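# Move the part from the cabinet rack to the bench

## Task

Remove the part from the rack inside the cabinet and set it down lying on the bench, without displacing any of the rack's rods, then release it.

## Robot and tools

Robot: two arms, left_arm and right_arm, each ending in a parallel gripper. The fingers point along the gripper's own +z axis and close along its y axis. The reported hand point sits between the finger pads, roughly 1 cm short of the tips.

World frame (used in every result): origin on the table top midway between the arms, +x out over the table, +z up, left_arm on the +y side. The arm names do not match the left or right of any picture. Printed hand positions can be somewhat off, more so at long reach.

Tool execute_actions, argument actions: a list holding one item or nothing. Empty list: just report the state. A motion item is {"rows": [...], "steps": n}, with 1 to 15 rows and n from 1 to 15 (default 15), each step 1/30 s; a short row list repeats its final row. A wait item is {"steps": n}, n up to 300, counted from the previous result so thinking time is included. Optional pictures (true/false) toggles camera images; they come by default.

Each row is 14 numbers in [-1, 1]: left_arm dx, dy, dz, rx, ry, rz, opening, then right_arm in the same order. Both arms always appear. dx..rz are offsets, expressed in that gripper's own axes, from the gripper pose in the latest result that reported it (or from its pose at the start of the action when no such result exists yet, or for later calls in one reply). Every row is measured from that same base, not from the row before. Scale: 1.0 equals 0.6 m of travel or 180 degrees; rx, ry, rz form one rotation vector. Opening is absolute, not an offset: +1 fully open (0.094 m), -1 closed. Zero offsets are not a hold; they pull the arm back toward the base pose.

Tool move, arguments target and speed. target is one 14-number row with the same layout, gripper-frame offsets and base pose as above. The gripper travels a straight line toward it; both arms finish together, in 0.5 to 10 s (paths longer than 10 s are cut short). speed is the top path speed in m/s, 0.002 to 0.5, default 0.25; rotation is capped at twice that value in rad/s. Paths ignore obstacles and the other arm, and the real gripper may lag, drift or overshoot, most when the arm is close to fully stretched. The opening is sent when the move starts. The result adds a move: line with the ending (done, off_target, moving, held, fault), any limits (paced = the sent pose was clipped; held = a safety check blocked some steps, after which the arm may jump fast), and each gripper's distance to its target.

Tool wait, argument seconds (0 to 10): lets the simulation run with no new command. Tool zoom_image, arguments camera (cam_high, cam_low, cam_left_wrist, cam_right_wrist) and region [x0, y0, x1, y1] in image pixels from the top-left, at most 504 by 504. Tool finished_scene, argument scene: the number of the current scene; it is final and reports success.

Cameras: cam_high and cam_low are fixed, 504x504; the two wrist cameras are fisheye, 616x616. Calibration is given for each but can be a little off.

Result lines: a state line per arm with end_effector_position (m) and end_effector_quat_wxyz; grip_measured, the finger gap on the command scale (the last joint value is the gap in metres); a Hand target line showing where the controller is heading; HELD on steps where part of a row was withheld; a pose unreachable line naming an arm whose command the clearance check altered; FAULT or OVER-TEMPERATURE FAULT lines; MOTOR HOT warnings from 75 °C.

Control behaviour: each step the commanded pose is clamped to within 70 mm and 16 degrees of the measured pose, and position is favoured over orientation. Far targets need several actions; check the result and send the remainder. Arms tend to stop a centimetre or more low and sag further with repeated zero offsets, so to keep an arm still, send the correction back to its wanted pose in the first call of a reply, zeros afterwards, and raise the aim if it still hangs. The simulation runs while you think.

Gripping: to hold something, command an opening about 0.03 below the grip_measured reading when closed on it; smaller margins hold more gently. Each gripper's reading has a small fixed bias (about 1 mm). Very thin items are gripped weakly.

Heat: carrying a load warms motors even while idle. At 90 °C the arm halts for 10 s; at 100 °C it goes limp and drops. Keep holds short.

Avoid: knocking or setting anything off the table, pulling rack rods out of place, dropping or slamming the part, hard pushes (a target set far past contact presses hard, faster moves hit harder), and the two arms colliding or pressing on each other. Occasional small tugs on a held part or pushes on loose objects can happen. Open the gripper at the end so the part rests on the bench, then end the scene.

Each tool is called after ">>>" in YAML: its name, and indented under it one key for each argument.

## Session

>>> execute_actions:
  actions: []

Scene clock: 0.00 s of 4320.00 s.
left_arm: end_effector_position=(+0.1195, +0.2001, +0.1301) grip_measured=+1.000 end_effector_quat_wxyz=(+0.065, +0.876, +0.478, -0.024) | right_arm: end_effector_position=(+0.4443, -0.5282, +0.1523) grip_measured=+1.000 end_effector_quat_wxyz=(+0.079, +0.238, +0.900, -0.358)
Joint positions: left_arm=[-1.011  0.984  0.894 -1.36   0.066  1.212  0.094] | right_arm=[-0.285  2.531  2.621 -1.462  0.728  0.182  0.094]
Joint velocities: left_arm=[-0.017 -0.002 -0.027 -0.022 -0.037 -0.037  0.   ] | right_arm=[-0.017 -0.012 -0.007 -0.051 -0.066 -0.022  0.   ]
Motor temperatures (°C, as the motors report them): left_arm=[25 26 27 25 25 27] | right_arm=[25 25 25 29 28 27]
Hand target (left_arm): +0.119, +0.199, +0.132; +0.068, +0.875, +0.478, -0.027
Hand target (right_arm): +0.445, -0.530, +0.168; +0.097, +0.247, +0.893, -0.364

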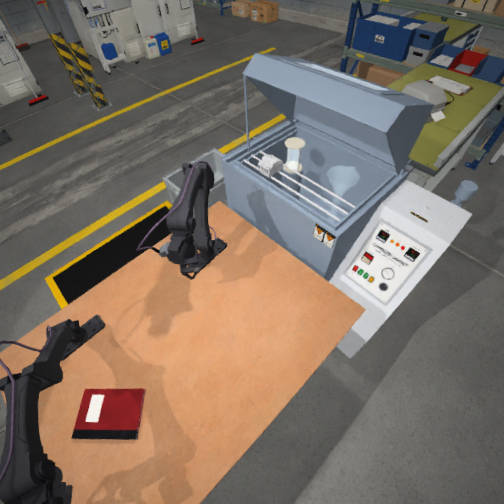

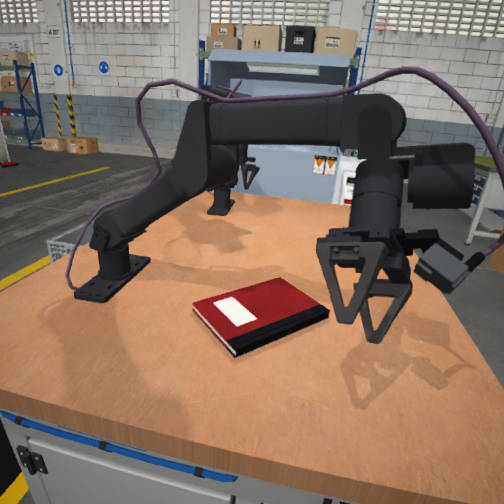

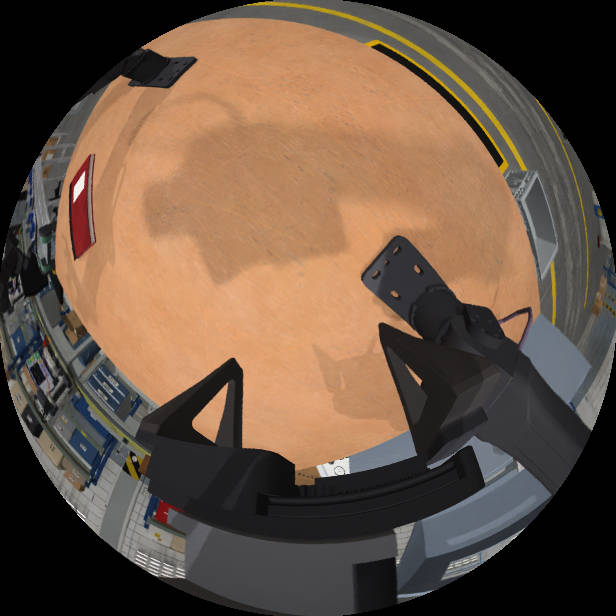

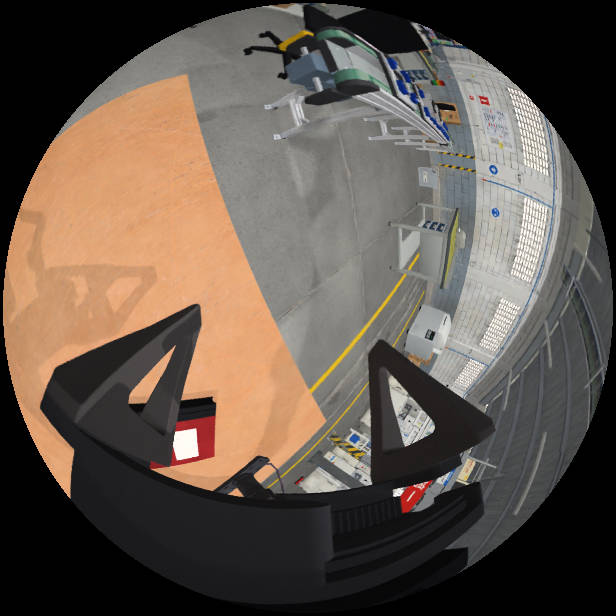

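>>> zoom_image:
  camera: "cam_high"
  region: [210,110,390,250]

>>> zoom_image:
  camera: "cam_low"
  region: [190,40,370,200]

Region (210, 110, 390, 250) of cam_high's 504x504 image, scaled by 2.800, with more detail than that image has.

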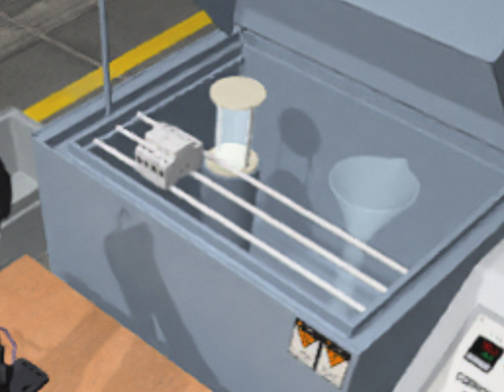

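Region (190, 40, 370, 200) of cam_low's 504x504 image, scaled by 2.800, with more detail than that image has.

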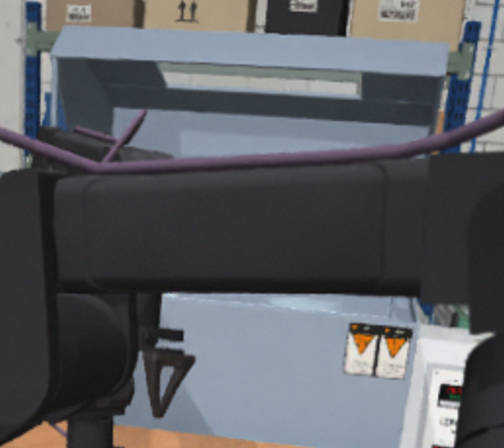

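>>> move:
  target: [0.325,-0.376,-0.573,0,0,0,1,0,0,0,0,0,0,1]

Scene clock: 14.07 s of 4320.00 s.
left_arm: end_effector_position=(+0.0203, +0.5369, +0.4275) grip_measured=+1.000 end_effector_quat_wxyz=(+0.569, +0.471, +0.431, +0.518) | right_arm: end_effector_position=(+0.4446, -0.5274, +0.1515) grip_measured=+1.000 end_effector_quat_wxyz=(+0.079, +0.238, +0.901, -0.354)
Joint positions: left_arm=[-0.948  0.138  1.967 -1.571 -0.755  1.747  0.094] | right_arm=[-0.285  2.531  2.621 -1.462  0.721  0.182  0.094]
Joint velocities: left_arm=[ 0.017  0.007 -0.002 -0.037  0.081  0.095  0.   ] | right_arm=[ 0.002 -0.002 -0.017  0.007 -0.022  0.007  0.   ]
Motor temperatures (°C, as the motors report them): left_arm=[25 27 28 26 25 27] | right_arm=[25 32 26 29 28 27]
Hand target (left_arm): +0.026, +0.530, +0.429; +0.548, +0.485, +0.435, +0.525
Hand target (right_arm): +0.444, -0.528, +0.152; +0.079, +0.238, +0.900, -0.358
Off the commanded pose (left_arm): 0.011 m, 100 deg; orientation clipped at the last step of the last action.
Off the commanded pose (right_arm): 0.001 m, 0 deg.
joint sent to its limit (left arm) — the command would take joint 4 (wrist pitch) past its lower limit, so that joint was sent only as far as its limit.
After step 90, 7.00 s passed at rest.
move: off_target (left_arm); limits=paced
camera_calibration (this result's frames):
cam_left_wrist: T_world_to_cam=[[0.188359, 0.27074, -0.944045, 0.253342], [-0.47776, 0.865104, 0.152777, -0.4886], [0.858059, 0.42225, 0.292299, -0.251292], [0, 0, 0, 1]] pos_world=[-0.0655289, 0.460208, 0.387265]
cam_right_wrist: T_world_to_cam=[[-0.219877, -0.692237, 0.687359, -0.37582], [-0.747225, 0.572482, 0.337518, 0.59505], [-0.627143, -0.4394, -0.643133, 0.236632], [0, 0, 0, 1]] pos_world=[0.510405, -0.496836, 0.209669]

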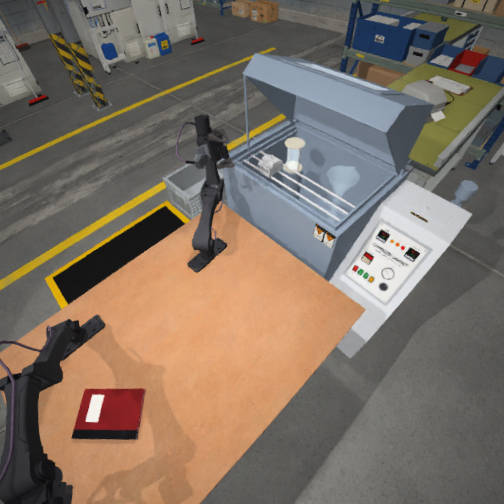

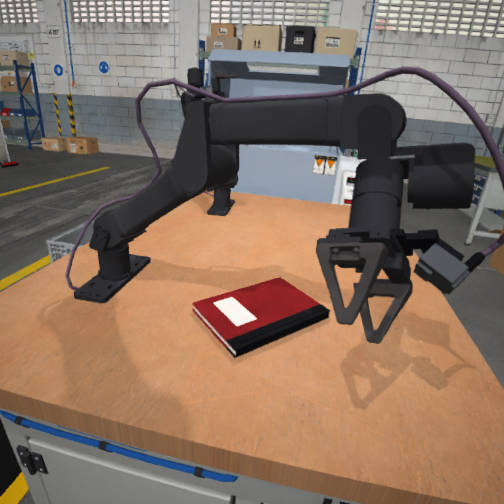

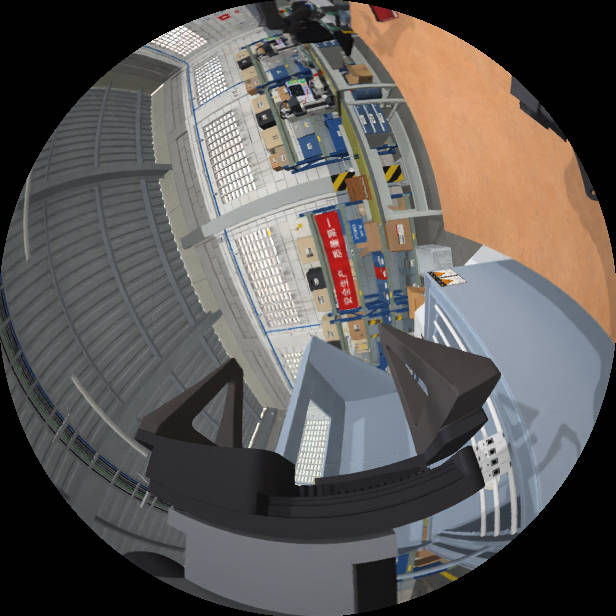

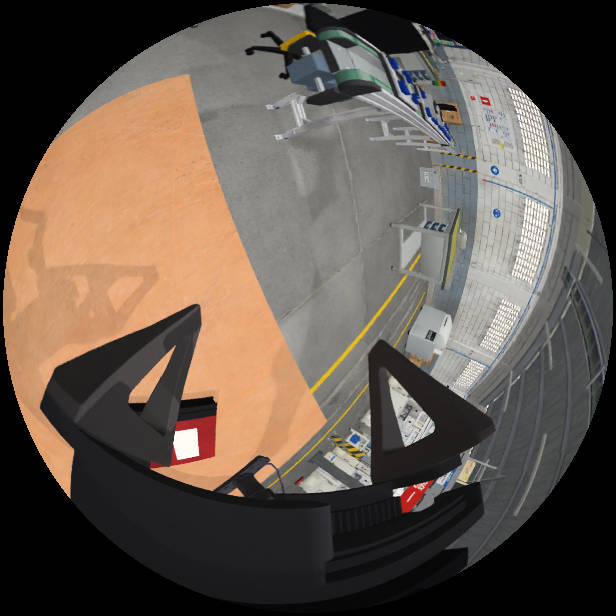

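>>> zoom_image:
  camera: "cam_left_wrist"
  region: [400,340,580,600]

>>> zoom_image:
  camera: "cam_high"
  region: [235,140,305,195]

Region (400, 340, 580, 600) of cam_left_wrist's 616x616 image, scaled by 1.938, with more detail than that image has; it fills the left 349 columns of this view, and the rest is white.

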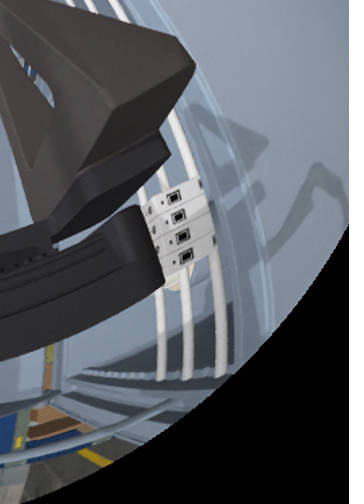

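Region (235, 140, 305, 195) of cam_high's 504x504 image, scaled by 7.200, with more detail than that image has; it fills the top 396 rows of this view, and the rest is white.

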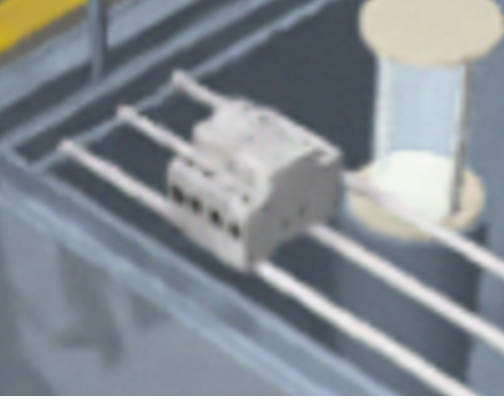

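>>> move:
  target: [-0.267,-0.3,0.447,0.411,0.451,-0.374,1,0,0,0,0,0,0,1]

Scene clock: 38.07 s of 4320.00 s.
left_arm: end_effector_position=(+0.3037, +0.3485, +0.2982) grip_measured=+1.000 end_effector_quat_wxyz=(+0.198, +0.015, +0.980, +0.030) | right_arm: end_effector_position=(+0.4450, -0.5266, +0.1508) grip_measured=+1.000 end_effector_quat_wxyz=(+0.079, +0.238, +0.902, -0.351)
Joint positions: left_arm=[-0.039  1.372  1.765 -1.562 -0.035  0.084  0.094] | right_arm=[-0.285  2.531  2.621 -1.462  0.715  0.182  0.094]
Joint velocities: left_arm=[-0.002 -0.012  0.007 -0.022  0.066 -0.022  0.   ] | right_arm=[-0.007  0.002 -0.002 -0.022  0.007 -0.066  0.   ]
Motor temperatures (°C, as the motors report them): left_arm=[25 31 28 28 25 27] | right_arm=[25 34 27 29 28 27]
Hand target (left_arm): +0.303, +0.348, +0.303; +0.200, +0.006, +0.980, +0.022
Hand target (right_arm): +0.445, -0.527, +0.152; +0.079, +0.238, +0.901, -0.354
Off the commanded pose (left_arm): 0.004 m, 23 deg; orientation clipped at the last step of the last action.
Off the commanded pose (right_arm): 0.001 m, 0 deg.
joint sent to its limit (left arm) — the command would take joint 4 (wrist pitch) past its lower limit, so that joint was sent only as far as its limit.
After step 90, 15.73 s passed at rest.
move: off_target (left_arm); limits=paced
camera_calibration (this result's frames):
cam_left_wrist: T_world_to_cam=[[-0.288398, -0.944002, -0.160269, 0.463361], [-0.949516, 0.260372, 0.175, 0.176955], [-0.123471, 0.202648, -0.971436, 0.37427], [0, 0, 0, 1]] pos_world=[0.347866, 0.315494, 0.406875]
cam_right_wrist: T_world_to_cam=[[-0.220107, -0.696728, 0.682732, -0.376236], [-0.748506, 0.569447, 0.339808, 0.593743], [-0.625533, -0.436235, -0.646844, 0.238246], [0, 0, 0, 1]] pos_world=[0.510639, -0.496308, 0.209218]

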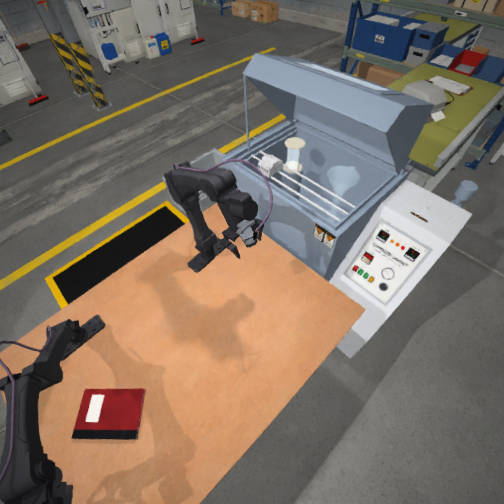

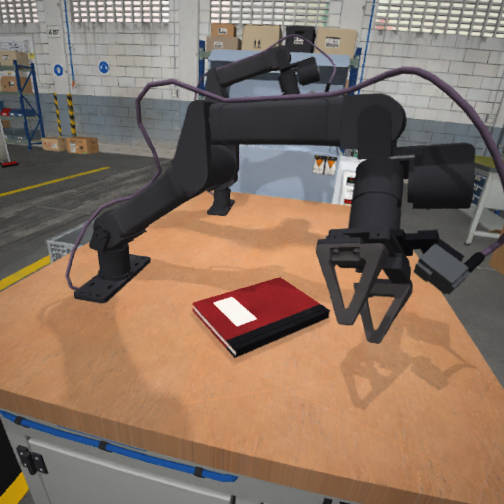

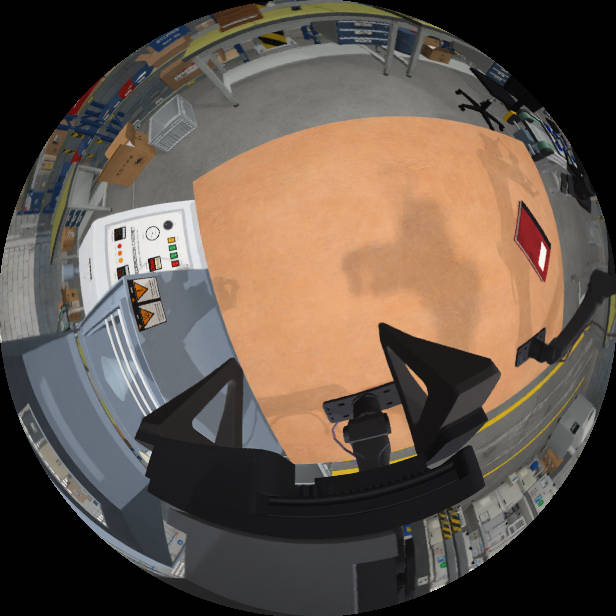

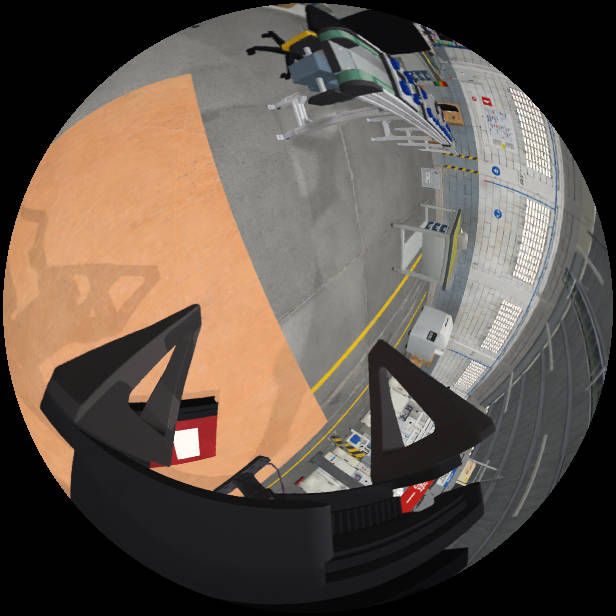

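>>> move:
  target: [0.42,0.422,-0.332,-0.231,-0.037,-0.451,1,0,0,0,0,0,0,1]

Scene clock: 47.73 s of 4320.00 s.
left_arm: end_effector_position=(+0.0050, +0.5970, +0.4034) grip_measured=+1.000 end_effector_quat_wxyz=(+0.245, -0.652, +0.664, +0.272) | right_arm: end_effector_position=(+0.4454, -0.5259, +0.1501) grip_measured=+1.000 end_effector_quat_wxyz=(+0.079, +0.238, +0.903, -0.349)
Joint positions: left_arm=[ 1.654  1.347  2.088 -1.567  0.086  0.154  0.094] | right_arm=[-0.285  2.531  2.621 -1.462  0.709  0.182  0.094]
Joint velocities: left_arm=[-0.012 -0.002  0.017 -0.007  0.007 -0.037  0.   ] | right_arm=[ 0.002 -0.022 -0.002  0.037 -0.022 -0.022  0.   ]
Motor temperatures (°C, as the motors report them): left_arm=[25 29 28 27 25 27] | right_arm=[25 35 27 29 28 27]
Hand target (left_arm): +0.004, +0.596, +0.406; -0.248, +0.658, -0.658, -0.270
Hand target (right_arm): +0.445, -0.527, +0.151; +0.079, +0.238, +0.902, -0.352
Off the commanded pose (left_arm): 0.008 m, 8 deg.
Off the commanded pose (right_arm): 0.001 m, 0 deg.
joint sent to its limit (left arm) — the command would take joint 4 (wrist pitch) past its lower limit, so that joint was sent only as far as its limit.
After step 90, 3.07 s passed at rest.
move: off_target (left_arm)
camera_calibration (this result's frames):
cam_left_wrist: T_world_to_cam=[[0.948297, -0.224074, -0.224774, 0.218659], [-0.263874, -0.950155, -0.166059, 0.667033], [-0.176361, 0.216785, -0.960157, 0.376498], [0, 0, 0, 1]] pos_world=[0.0350583, 0.601162, 0.521412]
cam_right_wrist: T_world_to_cam=[[-0.220312, -0.700929, 0.678352, -0.376615], [-0.749711, 0.566575, 0.341945, 0.592512], [-0.624016, -0.433233, -0.650317, 0.239768], [0, 0, 0, 1]] pos_world=[0.510859, -0.495808, 0.208796]

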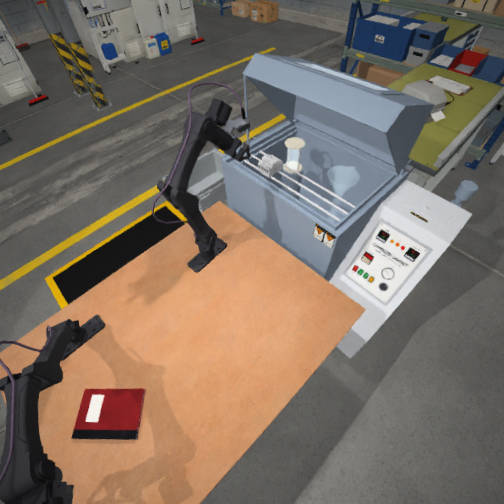

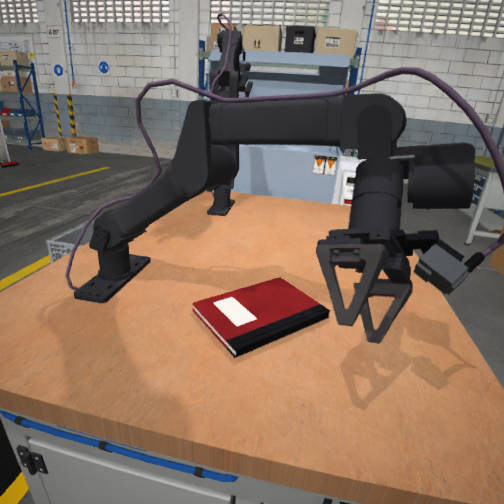

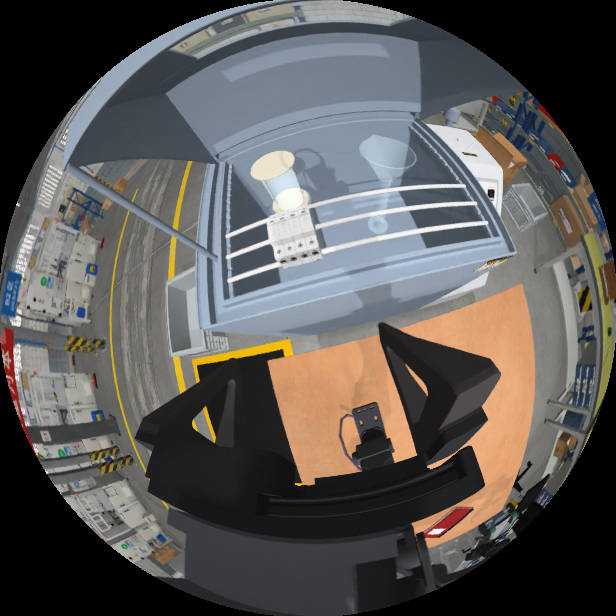

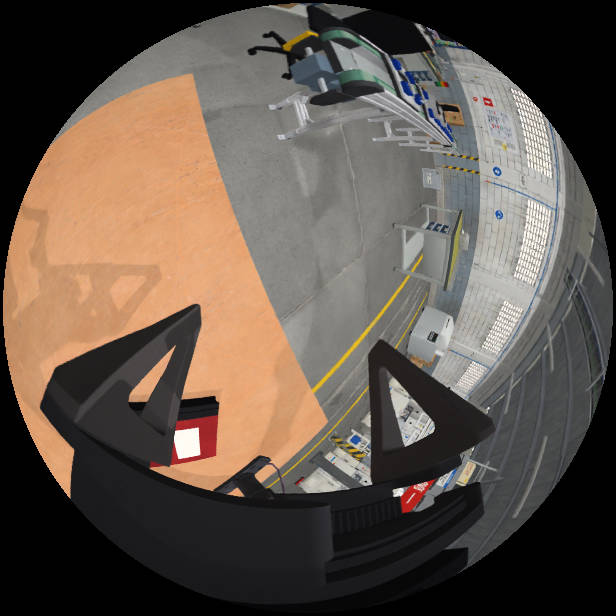

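>>> move:
  target: [-0.103,0.017,0.24,0,0,0,1,0,0,0,0,0,0,1]
  speed: 0.12

Scene clock: 56.33 s of 4320.00 s.
left_arm: end_effector_position=(-0.0099, +0.7365, +0.3328) grip_measured=+1.000 end_effector_quat_wxyz=(+0.237, -0.654, +0.669, +0.260) | right_arm: end_effector_position=(+0.4457, -0.5251, +0.1493) grip_measured=+1.000 end_effector_quat_wxyz=(+0.080, +0.238, +0.904, -0.346)
Joint positions: left_arm=[ 1.627  1.631  1.969 -1.192  0.071  0.137  0.094] | right_arm=[-0.285  2.531  2.621 -1.462  0.702  0.182  0.094]
Joint velocities: left_arm=[-0.017 -0.002  0.022 -0.007 -0.007 -0.095  0.   ] | right_arm=[-0.012 -0.002  0.007  0.022  0.007  0.037  0.   ]
Motor temperatures (°C, as the motors report them): left_arm=[25 28 29 28 25 27] | right_arm=[25 35 27 29 28 27]
Hand target (left_arm): -0.009, +0.740, +0.340; -0.245, +0.652, -0.664, -0.271
Hand target (right_arm): +0.445, -0.526, +0.150; +0.079, +0.238, +0.903, -0.349
Off the commanded pose (left_arm): 0.009 m, 2 deg.
Off the commanded pose (right_arm): 0.001 m, 0 deg.
After step 90, 3.87 s passed at rest.
move: done
camera_calibration (this result's frames):
cam_left_wrist: T_world_to_cam=[[0.947938, -0.235915, -0.21391, 0.253243], [-0.268665, -0.953085, -0.139453, 0.77716], [-0.170975, 0.189663, -0.966848, 0.298136], [0, 0, 0, 1]] pos_world=[0.0197113, 0.743898, 0.450801]
cam_right_wrist: T_world_to_cam=[[-0.220517, -0.705365, 0.673671, -0.377005], [-0.750991, 0.56351, 0.344194, 0.591204], [-0.622403, -0.43002, -0.653986, 0.241387], [0, 0, 0, 1]] pos_world=[0.511093, -0.495273, 0.208352]

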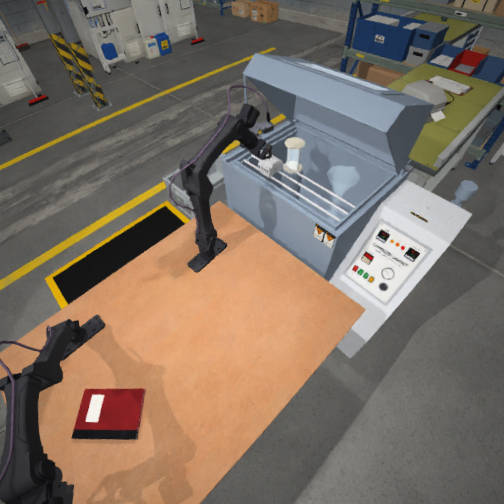

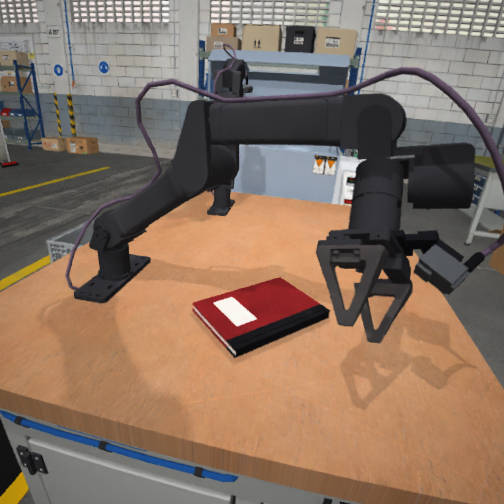

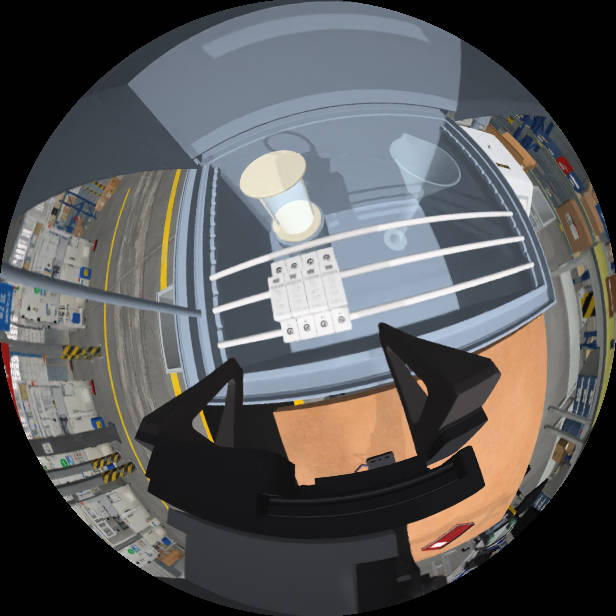

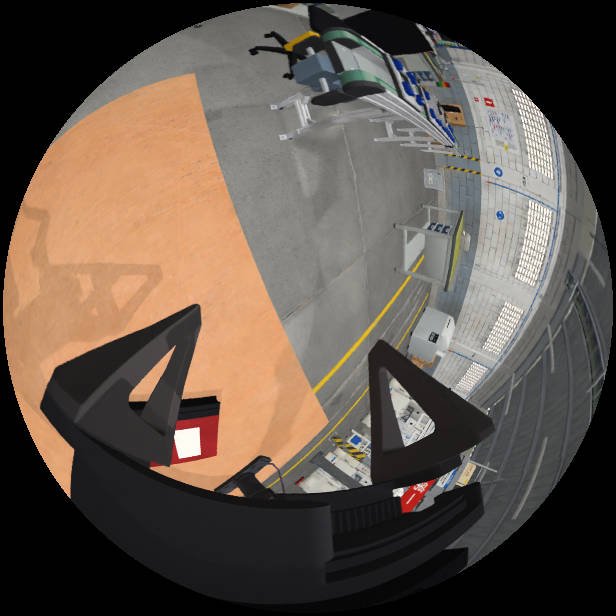

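>>> move:
  target: [0.015,0.01,0.175,0,0,0,1,0,0,0,0,0,0,1]
  speed: 0.1

Scene clock: 64.13 s of 4320.00 s.
left_arm: end_effector_position=(-0.0184, +0.7964, +0.2482) grip_measured=+1.000 end_effector_quat_wxyz=(+0.234, -0.656, +0.671, +0.256) | right_arm: end_effector_position=(+0.4461, -0.5243, +0.1486) grip_measured=+1.000 end_effector_quat_wxyz=(+0.080, +0.238, +0.905, -0.343)
Joint positions: left_arm=[ 1.627  1.74   1.733 -0.859  0.071  0.137  0.094] | right_arm=[-0.285  2.531  2.621 -1.462  0.696  0.182  0.094]
Joint velocities: left_arm=[-0.007 -0.007 -0.007 -0.022 -0.051  0.022  0.   ] | right_arm=[ 0.017 -0.002 -0.002 -0.081  0.007 -0.007  0.   ]
Motor temperatures (°C, as the motors report them): left_arm=[25 29 29 28 25 27] | right_arm=[25 36 27 29 28 27]
Hand target (left_arm): -0.019, +0.799, +0.248; -0.237, +0.654, -0.669, -0.260
Hand target (right_arm): +0.446, -0.525, +0.149; +0.080, +0.238, +0.904, -0.346
Off the commanded pose (left_arm): 0.002 m, 1 deg.
Off the commanded pose (right_arm): 0.001 m, 0 deg.
After step 90, 3.20 s passed at rest.
move: done
camera_calibration (this result's frames):
cam_left_wrist: T_world_to_cam=[[0.948267, -0.238236, -0.20984, 0.258196], [-0.268456, -0.954558, -0.129423, 0.818914], [-0.169472, 0.179061, -0.969132, 0.212541], [0, 0, 0, 1]] pos_world=[0.0110235, 0.805155, 0.366146]
cam_right_wrist: T_world_to_cam=[[-0.220697, -0.709514, 0.669241, -0.377359], [-0.752195, 0.56061, 0.346293, 0.589972], [-0.620883, -0.426974, -0.657418, 0.242914], [0, 0, 0, 1]] pos_world=[0.511313, -0.494768, 0.207937]

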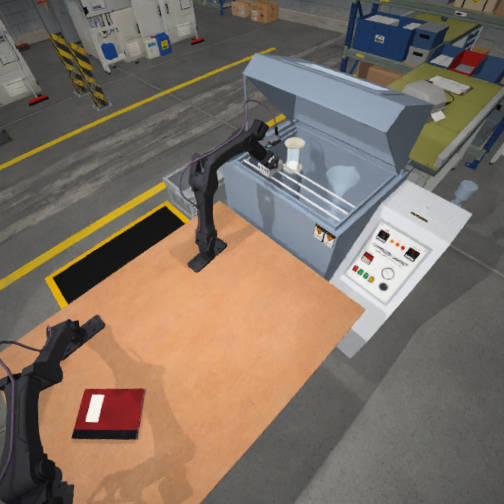

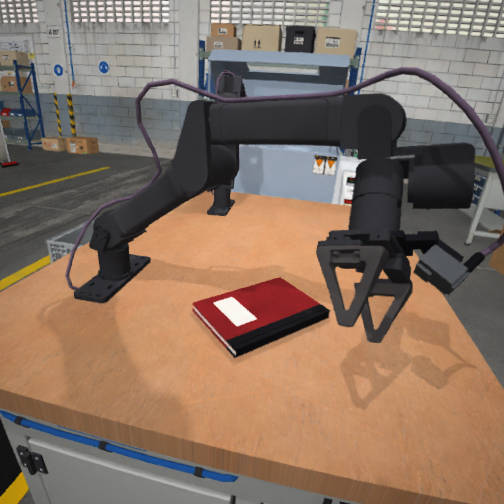

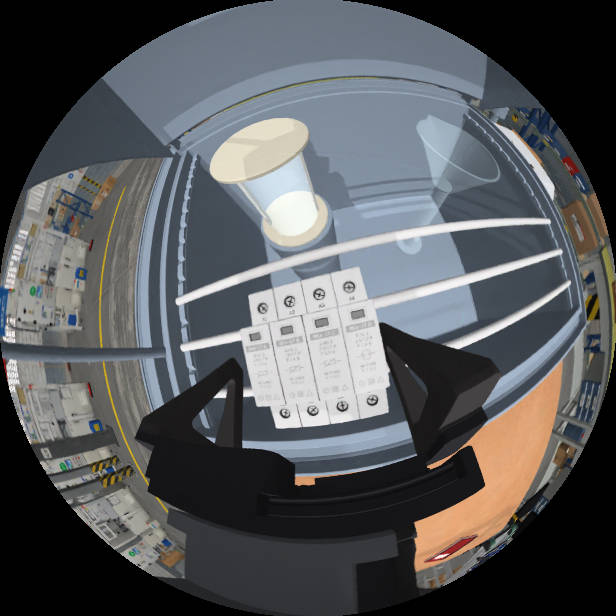

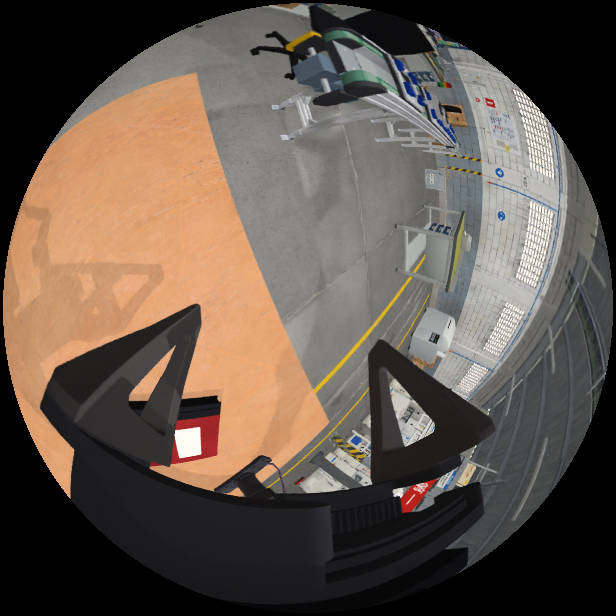

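>>> move:
  target: [0.029,-0.004,0.031,0,0,0,1,0,0,0,0,0,0,1]
  speed: 0.03

Scene clock: 71.40 s of 4320.00 s.
left_arm: end_effector_position=(-0.0181, +0.7946, +0.2121) grip_measured=+1.000 end_effector_quat_wxyz=(+0.224, -0.661, +0.675, +0.241) | right_arm: end_effector_position=(+0.4464, -0.5235, +0.1480) grip_measured=+1.000 end_effector_quat_wxyz=(+0.080, +0.238, +0.906, -0.340)
Joint positions: left_arm=[ 1.627  1.74   1.611 -0.774  0.071  0.137  0.094] | right_arm=[-0.285  2.531  2.621 -1.462  0.69   0.182  0.094]
Joint velocities: left_arm=[-0.017  0.002 -0.007  0.11  -0.037  0.051  0.   ] | right_arm=[-0.012  0.007 -0.027  0.007 -0.095 -0.022  0.   ]
Motor temperatures (°C, as the motors report them): left_arm=[25 29 29 29 25 27] | right_arm=[25 36 27 29 28 27]
Hand target (left_arm): -0.017, +0.795, +0.223; -0.234, +0.656, -0.671, -0.255
Hand target (right_arm): +0.446, -0.524, +0.149; +0.080, +0.238, +0.905, -0.343
Off the commanded pose (left_arm): 0.011 m, 2 deg.
Off the commanded pose (right_arm): 0.001 m, 0 deg.
After step 90, 3.13 s passed at rest.
move: off_target (left_arm)
camera_calibration (this result's frames):
cam_left_wrist: T_world_to_cam=[[0.949322, -0.245672, -0.196045, 0.252953], [-0.267871, -0.958683, -0.0957654, 0.808722], [-0.164418, 0.143427, -0.975908, 0.20783], [0, 0, 0, 1]] pos_world=[0.0106706, 0.807643, 0.32986]
cam_right_wrist: T_world_to_cam=[[-0.220866, -0.713637, 0.664786, -0.377702], [-0.753399, 0.557697, 0.348373, 0.58874], [-0.619361, -0.423906, -0.66083, 0.244443], [0, 0, 0, 1]] pos_world=[0.511533, -0.494259, 0.207525]

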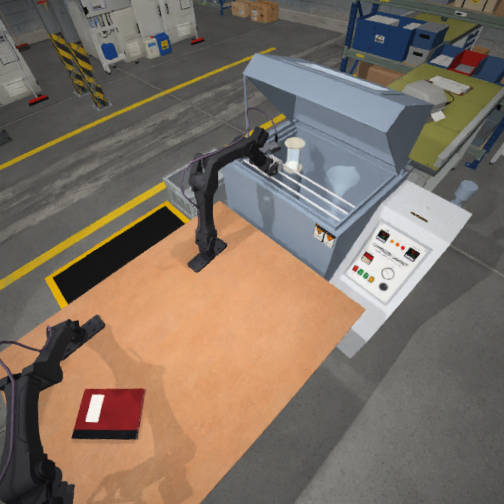

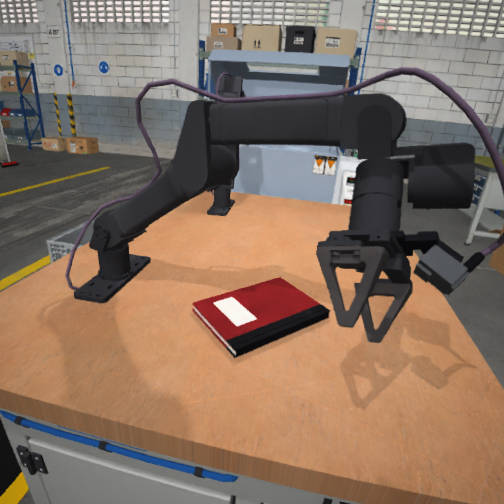

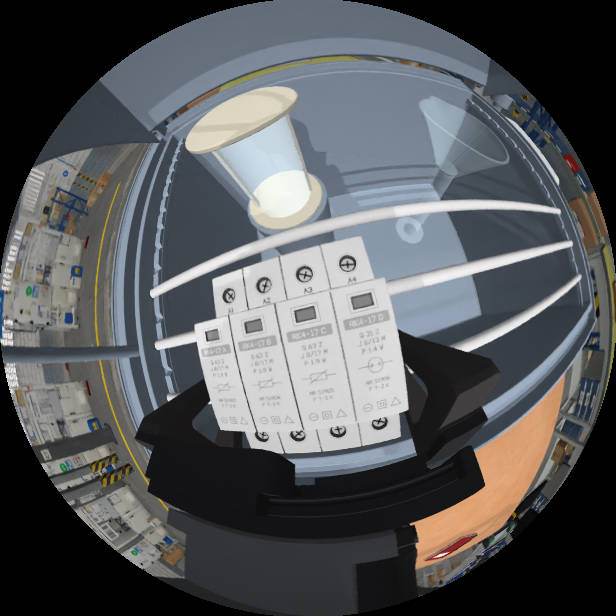

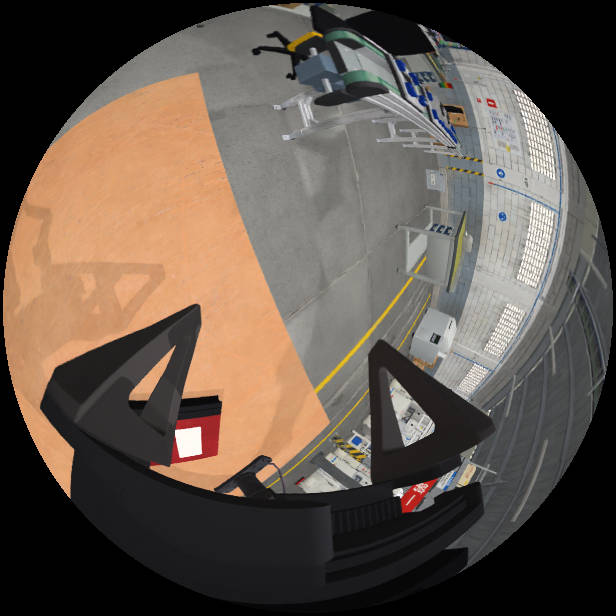

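>>> execute_actions:
  actions:
    - {"rows":[[0,0,0,0,0,0,0.4,0,0,0,0,0,0,1]],"steps":15}

>>> execute_actions:
  actions:
    - {"rows":[[0,0,0,0,0,0,0.4,0,0,0,0,0,0,1]],"steps":12}

Scene clock: 74.47 s of 4320.00 s.
left_arm: end_effector_position=(-0.0170, +0.7955, +0.2128) grip_measured=+0.519 end_effector_quat_wxyz=(+0.227, -0.660, +0.675, +0.242) | right_arm: end_effector_position=(+0.4467, -0.5228, +0.1473) grip_measured=+1.000 end_effector_quat_wxyz=(+0.080, +0.238, +0.907, -0.337)
Joint positions: left_arm=[ 1.625  1.74   1.611 -0.77   0.074  0.136  0.071] | right_arm=[-0.285  2.531  2.621 -1.462  0.684  0.182  0.094]
Joint velocities: left_arm=[ 0.007 -0.007 -0.012  0.022 -0.037  0.051 -0.   ] | right_arm=[ 0.002  0.007 -0.007 -0.051 -0.007  0.022  0.   ]
Motor temperatures (°C, as the motors report them): left_arm=[25 30 29 29 25 27] | right_arm=[25 36 27 29 28 27]
Hand target (left_arm): -0.018, +0.795, +0.212; -0.224, +0.661, -0.674, -0.241
Hand target (right_arm): +0.446, -0.524, +0.148; +0.080, +0.238, +0.906, -0.340
Off the commanded pose (left_arm): 0.002 m, 0 deg.
Off the commanded pose (right_arm): 0.001 m, 0 deg.
Steps of this call (steps 1 to 77: nothing new was sent; steps 78 to 92: all 15 steps of this action). Readings (end_effector_position):
78: left_arm (-0.0183, +0.7955, +0.2129) | right_arm (+0.4465, -0.5234, +0.1479)
79: left_arm (-0.0167, +0.7956, +0.2129) | right_arm (+0.4465, -0.5233, +0.1478)
81: left_arm (-0.0170, +0.7955, +0.2128) | right_arm (+0.4466, -0.5231, +0.1476)
85: left_arm (-0.0170, +0.7955, +0.2128) | right_arm (+0.4467, -0.5229, +0.1475)
92: the state above
camera_calibration (this result's frames):
cam_left_wrist: T_world_to_cam=[[0.949187, -0.24719, -0.194786, 0.253174], [-0.270047, -0.957561, -0.100754, 0.810126], [-0.161614, 0.148236, -0.975657, 0.204711], [0, 0, 0, 1]] pos_world=[0.0115468, 0.807982, 0.330666]
cam_right_wrist: T_world_to_cam=[[-0.221013, -0.71748, 0.660588, -0.378012], [-0.754528, 0.554954, 0.350305, 0.587584], [-0.617933, -0.42101, -0.66401, 0.245879], [0, 0, 0, 1]] pos_world=[0.51174, -0.49378, 0.207142]

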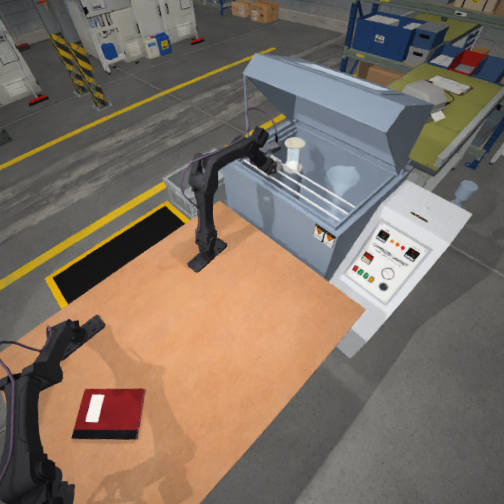

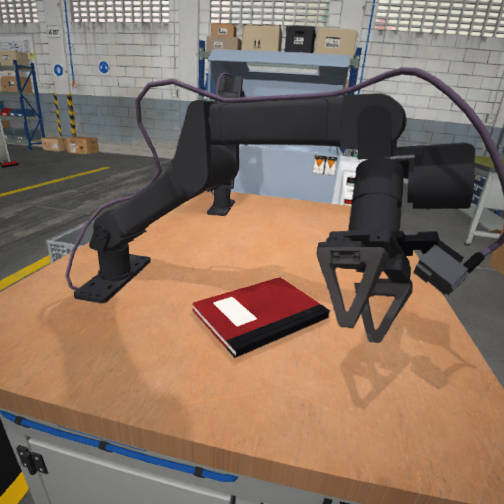

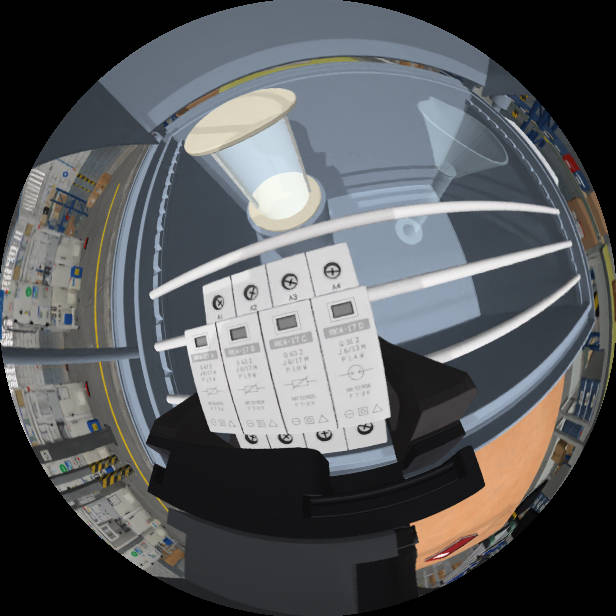

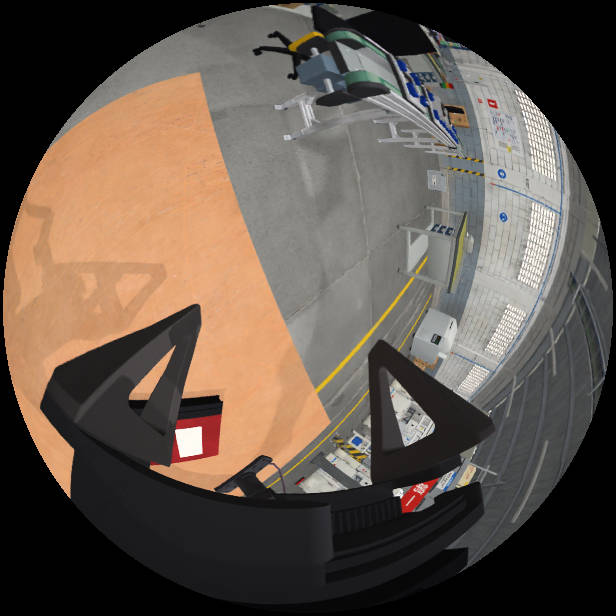

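Scene clock: 74.87 s of 4320.00 s.
left_arm: end_effector_position=(-0.0170, +0.7955, +0.2128) grip_measured=+0.519 end_effector_quat_wxyz=(+0.227, -0.660, +0.675, +0.242) | right_arm: end_effector_position=(+0.4470, -0.5221, +0.1467) grip_measured=+1.000 end_effector_quat_wxyz=(+0.080, +0.238, +0.908, -0.335)
Joint positions: left_arm=[ 1.625  1.74   1.611 -0.77   0.074  0.136  0.071] | right_arm=[-0.285  2.531  2.621 -1.462  0.679  0.182  0.094]
Joint velocities: left_arm=[ 0.002 -0.007 -0.007  0.095 -0.007  0.037 -0.001] | right_arm=[ 0.002 -0.007  0.007  0.007 -0.037 -0.022  0.   ]
Motor temperatures (°C, as the motors report them): left_arm=[25 30 29 29 25 27] | right_arm=[25 36 27 29 28 27]
Hand target (left_arm): -0.017, +0.796, +0.213; -0.227, +0.660, -0.675, -0.242
Hand target (right_arm): +0.447, -0.523, +0.147; +0.080, +0.238, +0.907, -0.337
Off the commanded pose (left_arm): 0.000 m, 0 deg.
Off the commanded pose (right_arm): 0.001 m, 0 deg.
Steps of this call (steps 1 to 12: all 12 steps of this action). Readings (end_effector_position):
1: left_arm (-0.0170, +0.7955, +0.2128) | right_arm (+0.4468, -0.5227, +0.1472)
2: left_arm (-0.0170, +0.7955, +0.2128) | right_arm (+0.4468, -0.5226, +0.1472)
4: left_arm (-0.0170, +0.7955, +0.2128) | right_arm (+0.4469, -0.5224, +0.1470)
8: left_arm (-0.0170, +0.7955, +0.2128) | right_arm (+0.4470, -0.5222, +0.1468)
12: the state above
camera_calibration (this result's frames):
cam_left_wrist: T_world_to_cam=[[0.949187, -0.24719, -0.194786, 0.253174], [-0.270047, -0.957561, -0.100754, 0.810126], [-0.161614, 0.148236, -0.975657, 0.204711], [0, 0, 0, 1]] pos_world=[0.0115468, 0.807982, 0.330666]
cam_right_wrist: T_world_to_cam=[[-0.221141, -0.721045, 0.656651, -0.378292], [-0.755581, 0.552383, 0.352094, 0.586505], [-0.616598, -0.41829, -0.666963, 0.247221], [0, 0, 0, 1]] pos_world=[0.511932, -0.493331, 0.206788]

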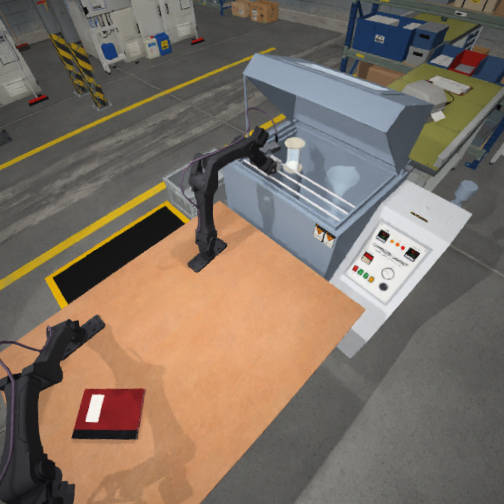

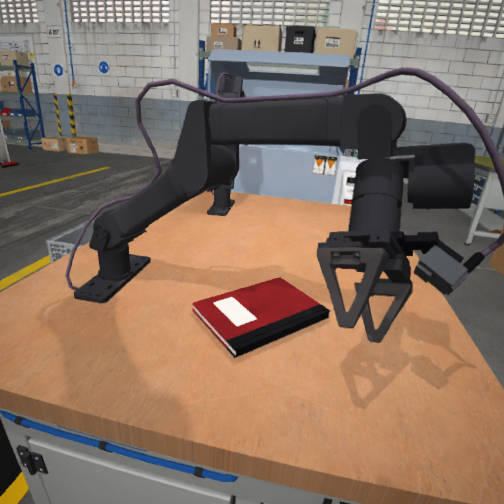

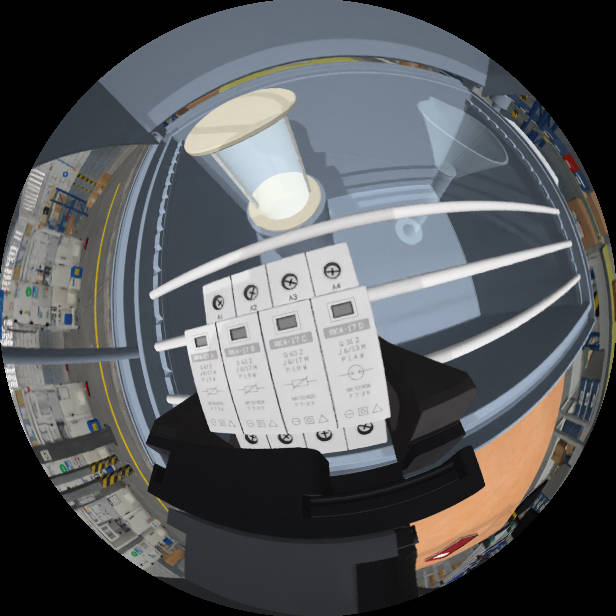

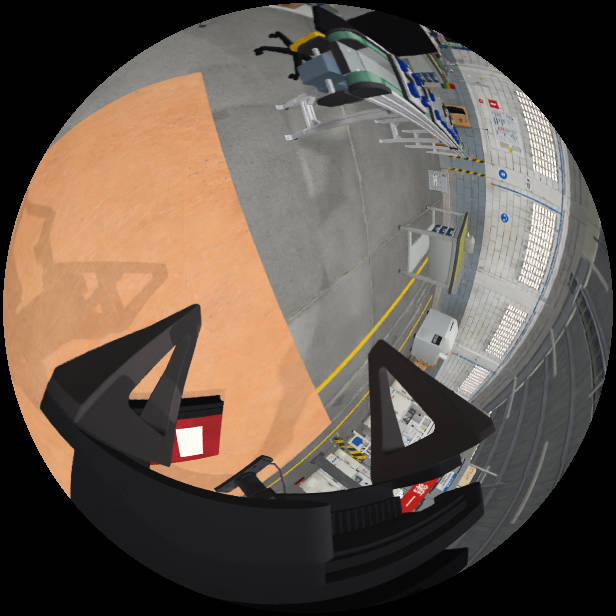

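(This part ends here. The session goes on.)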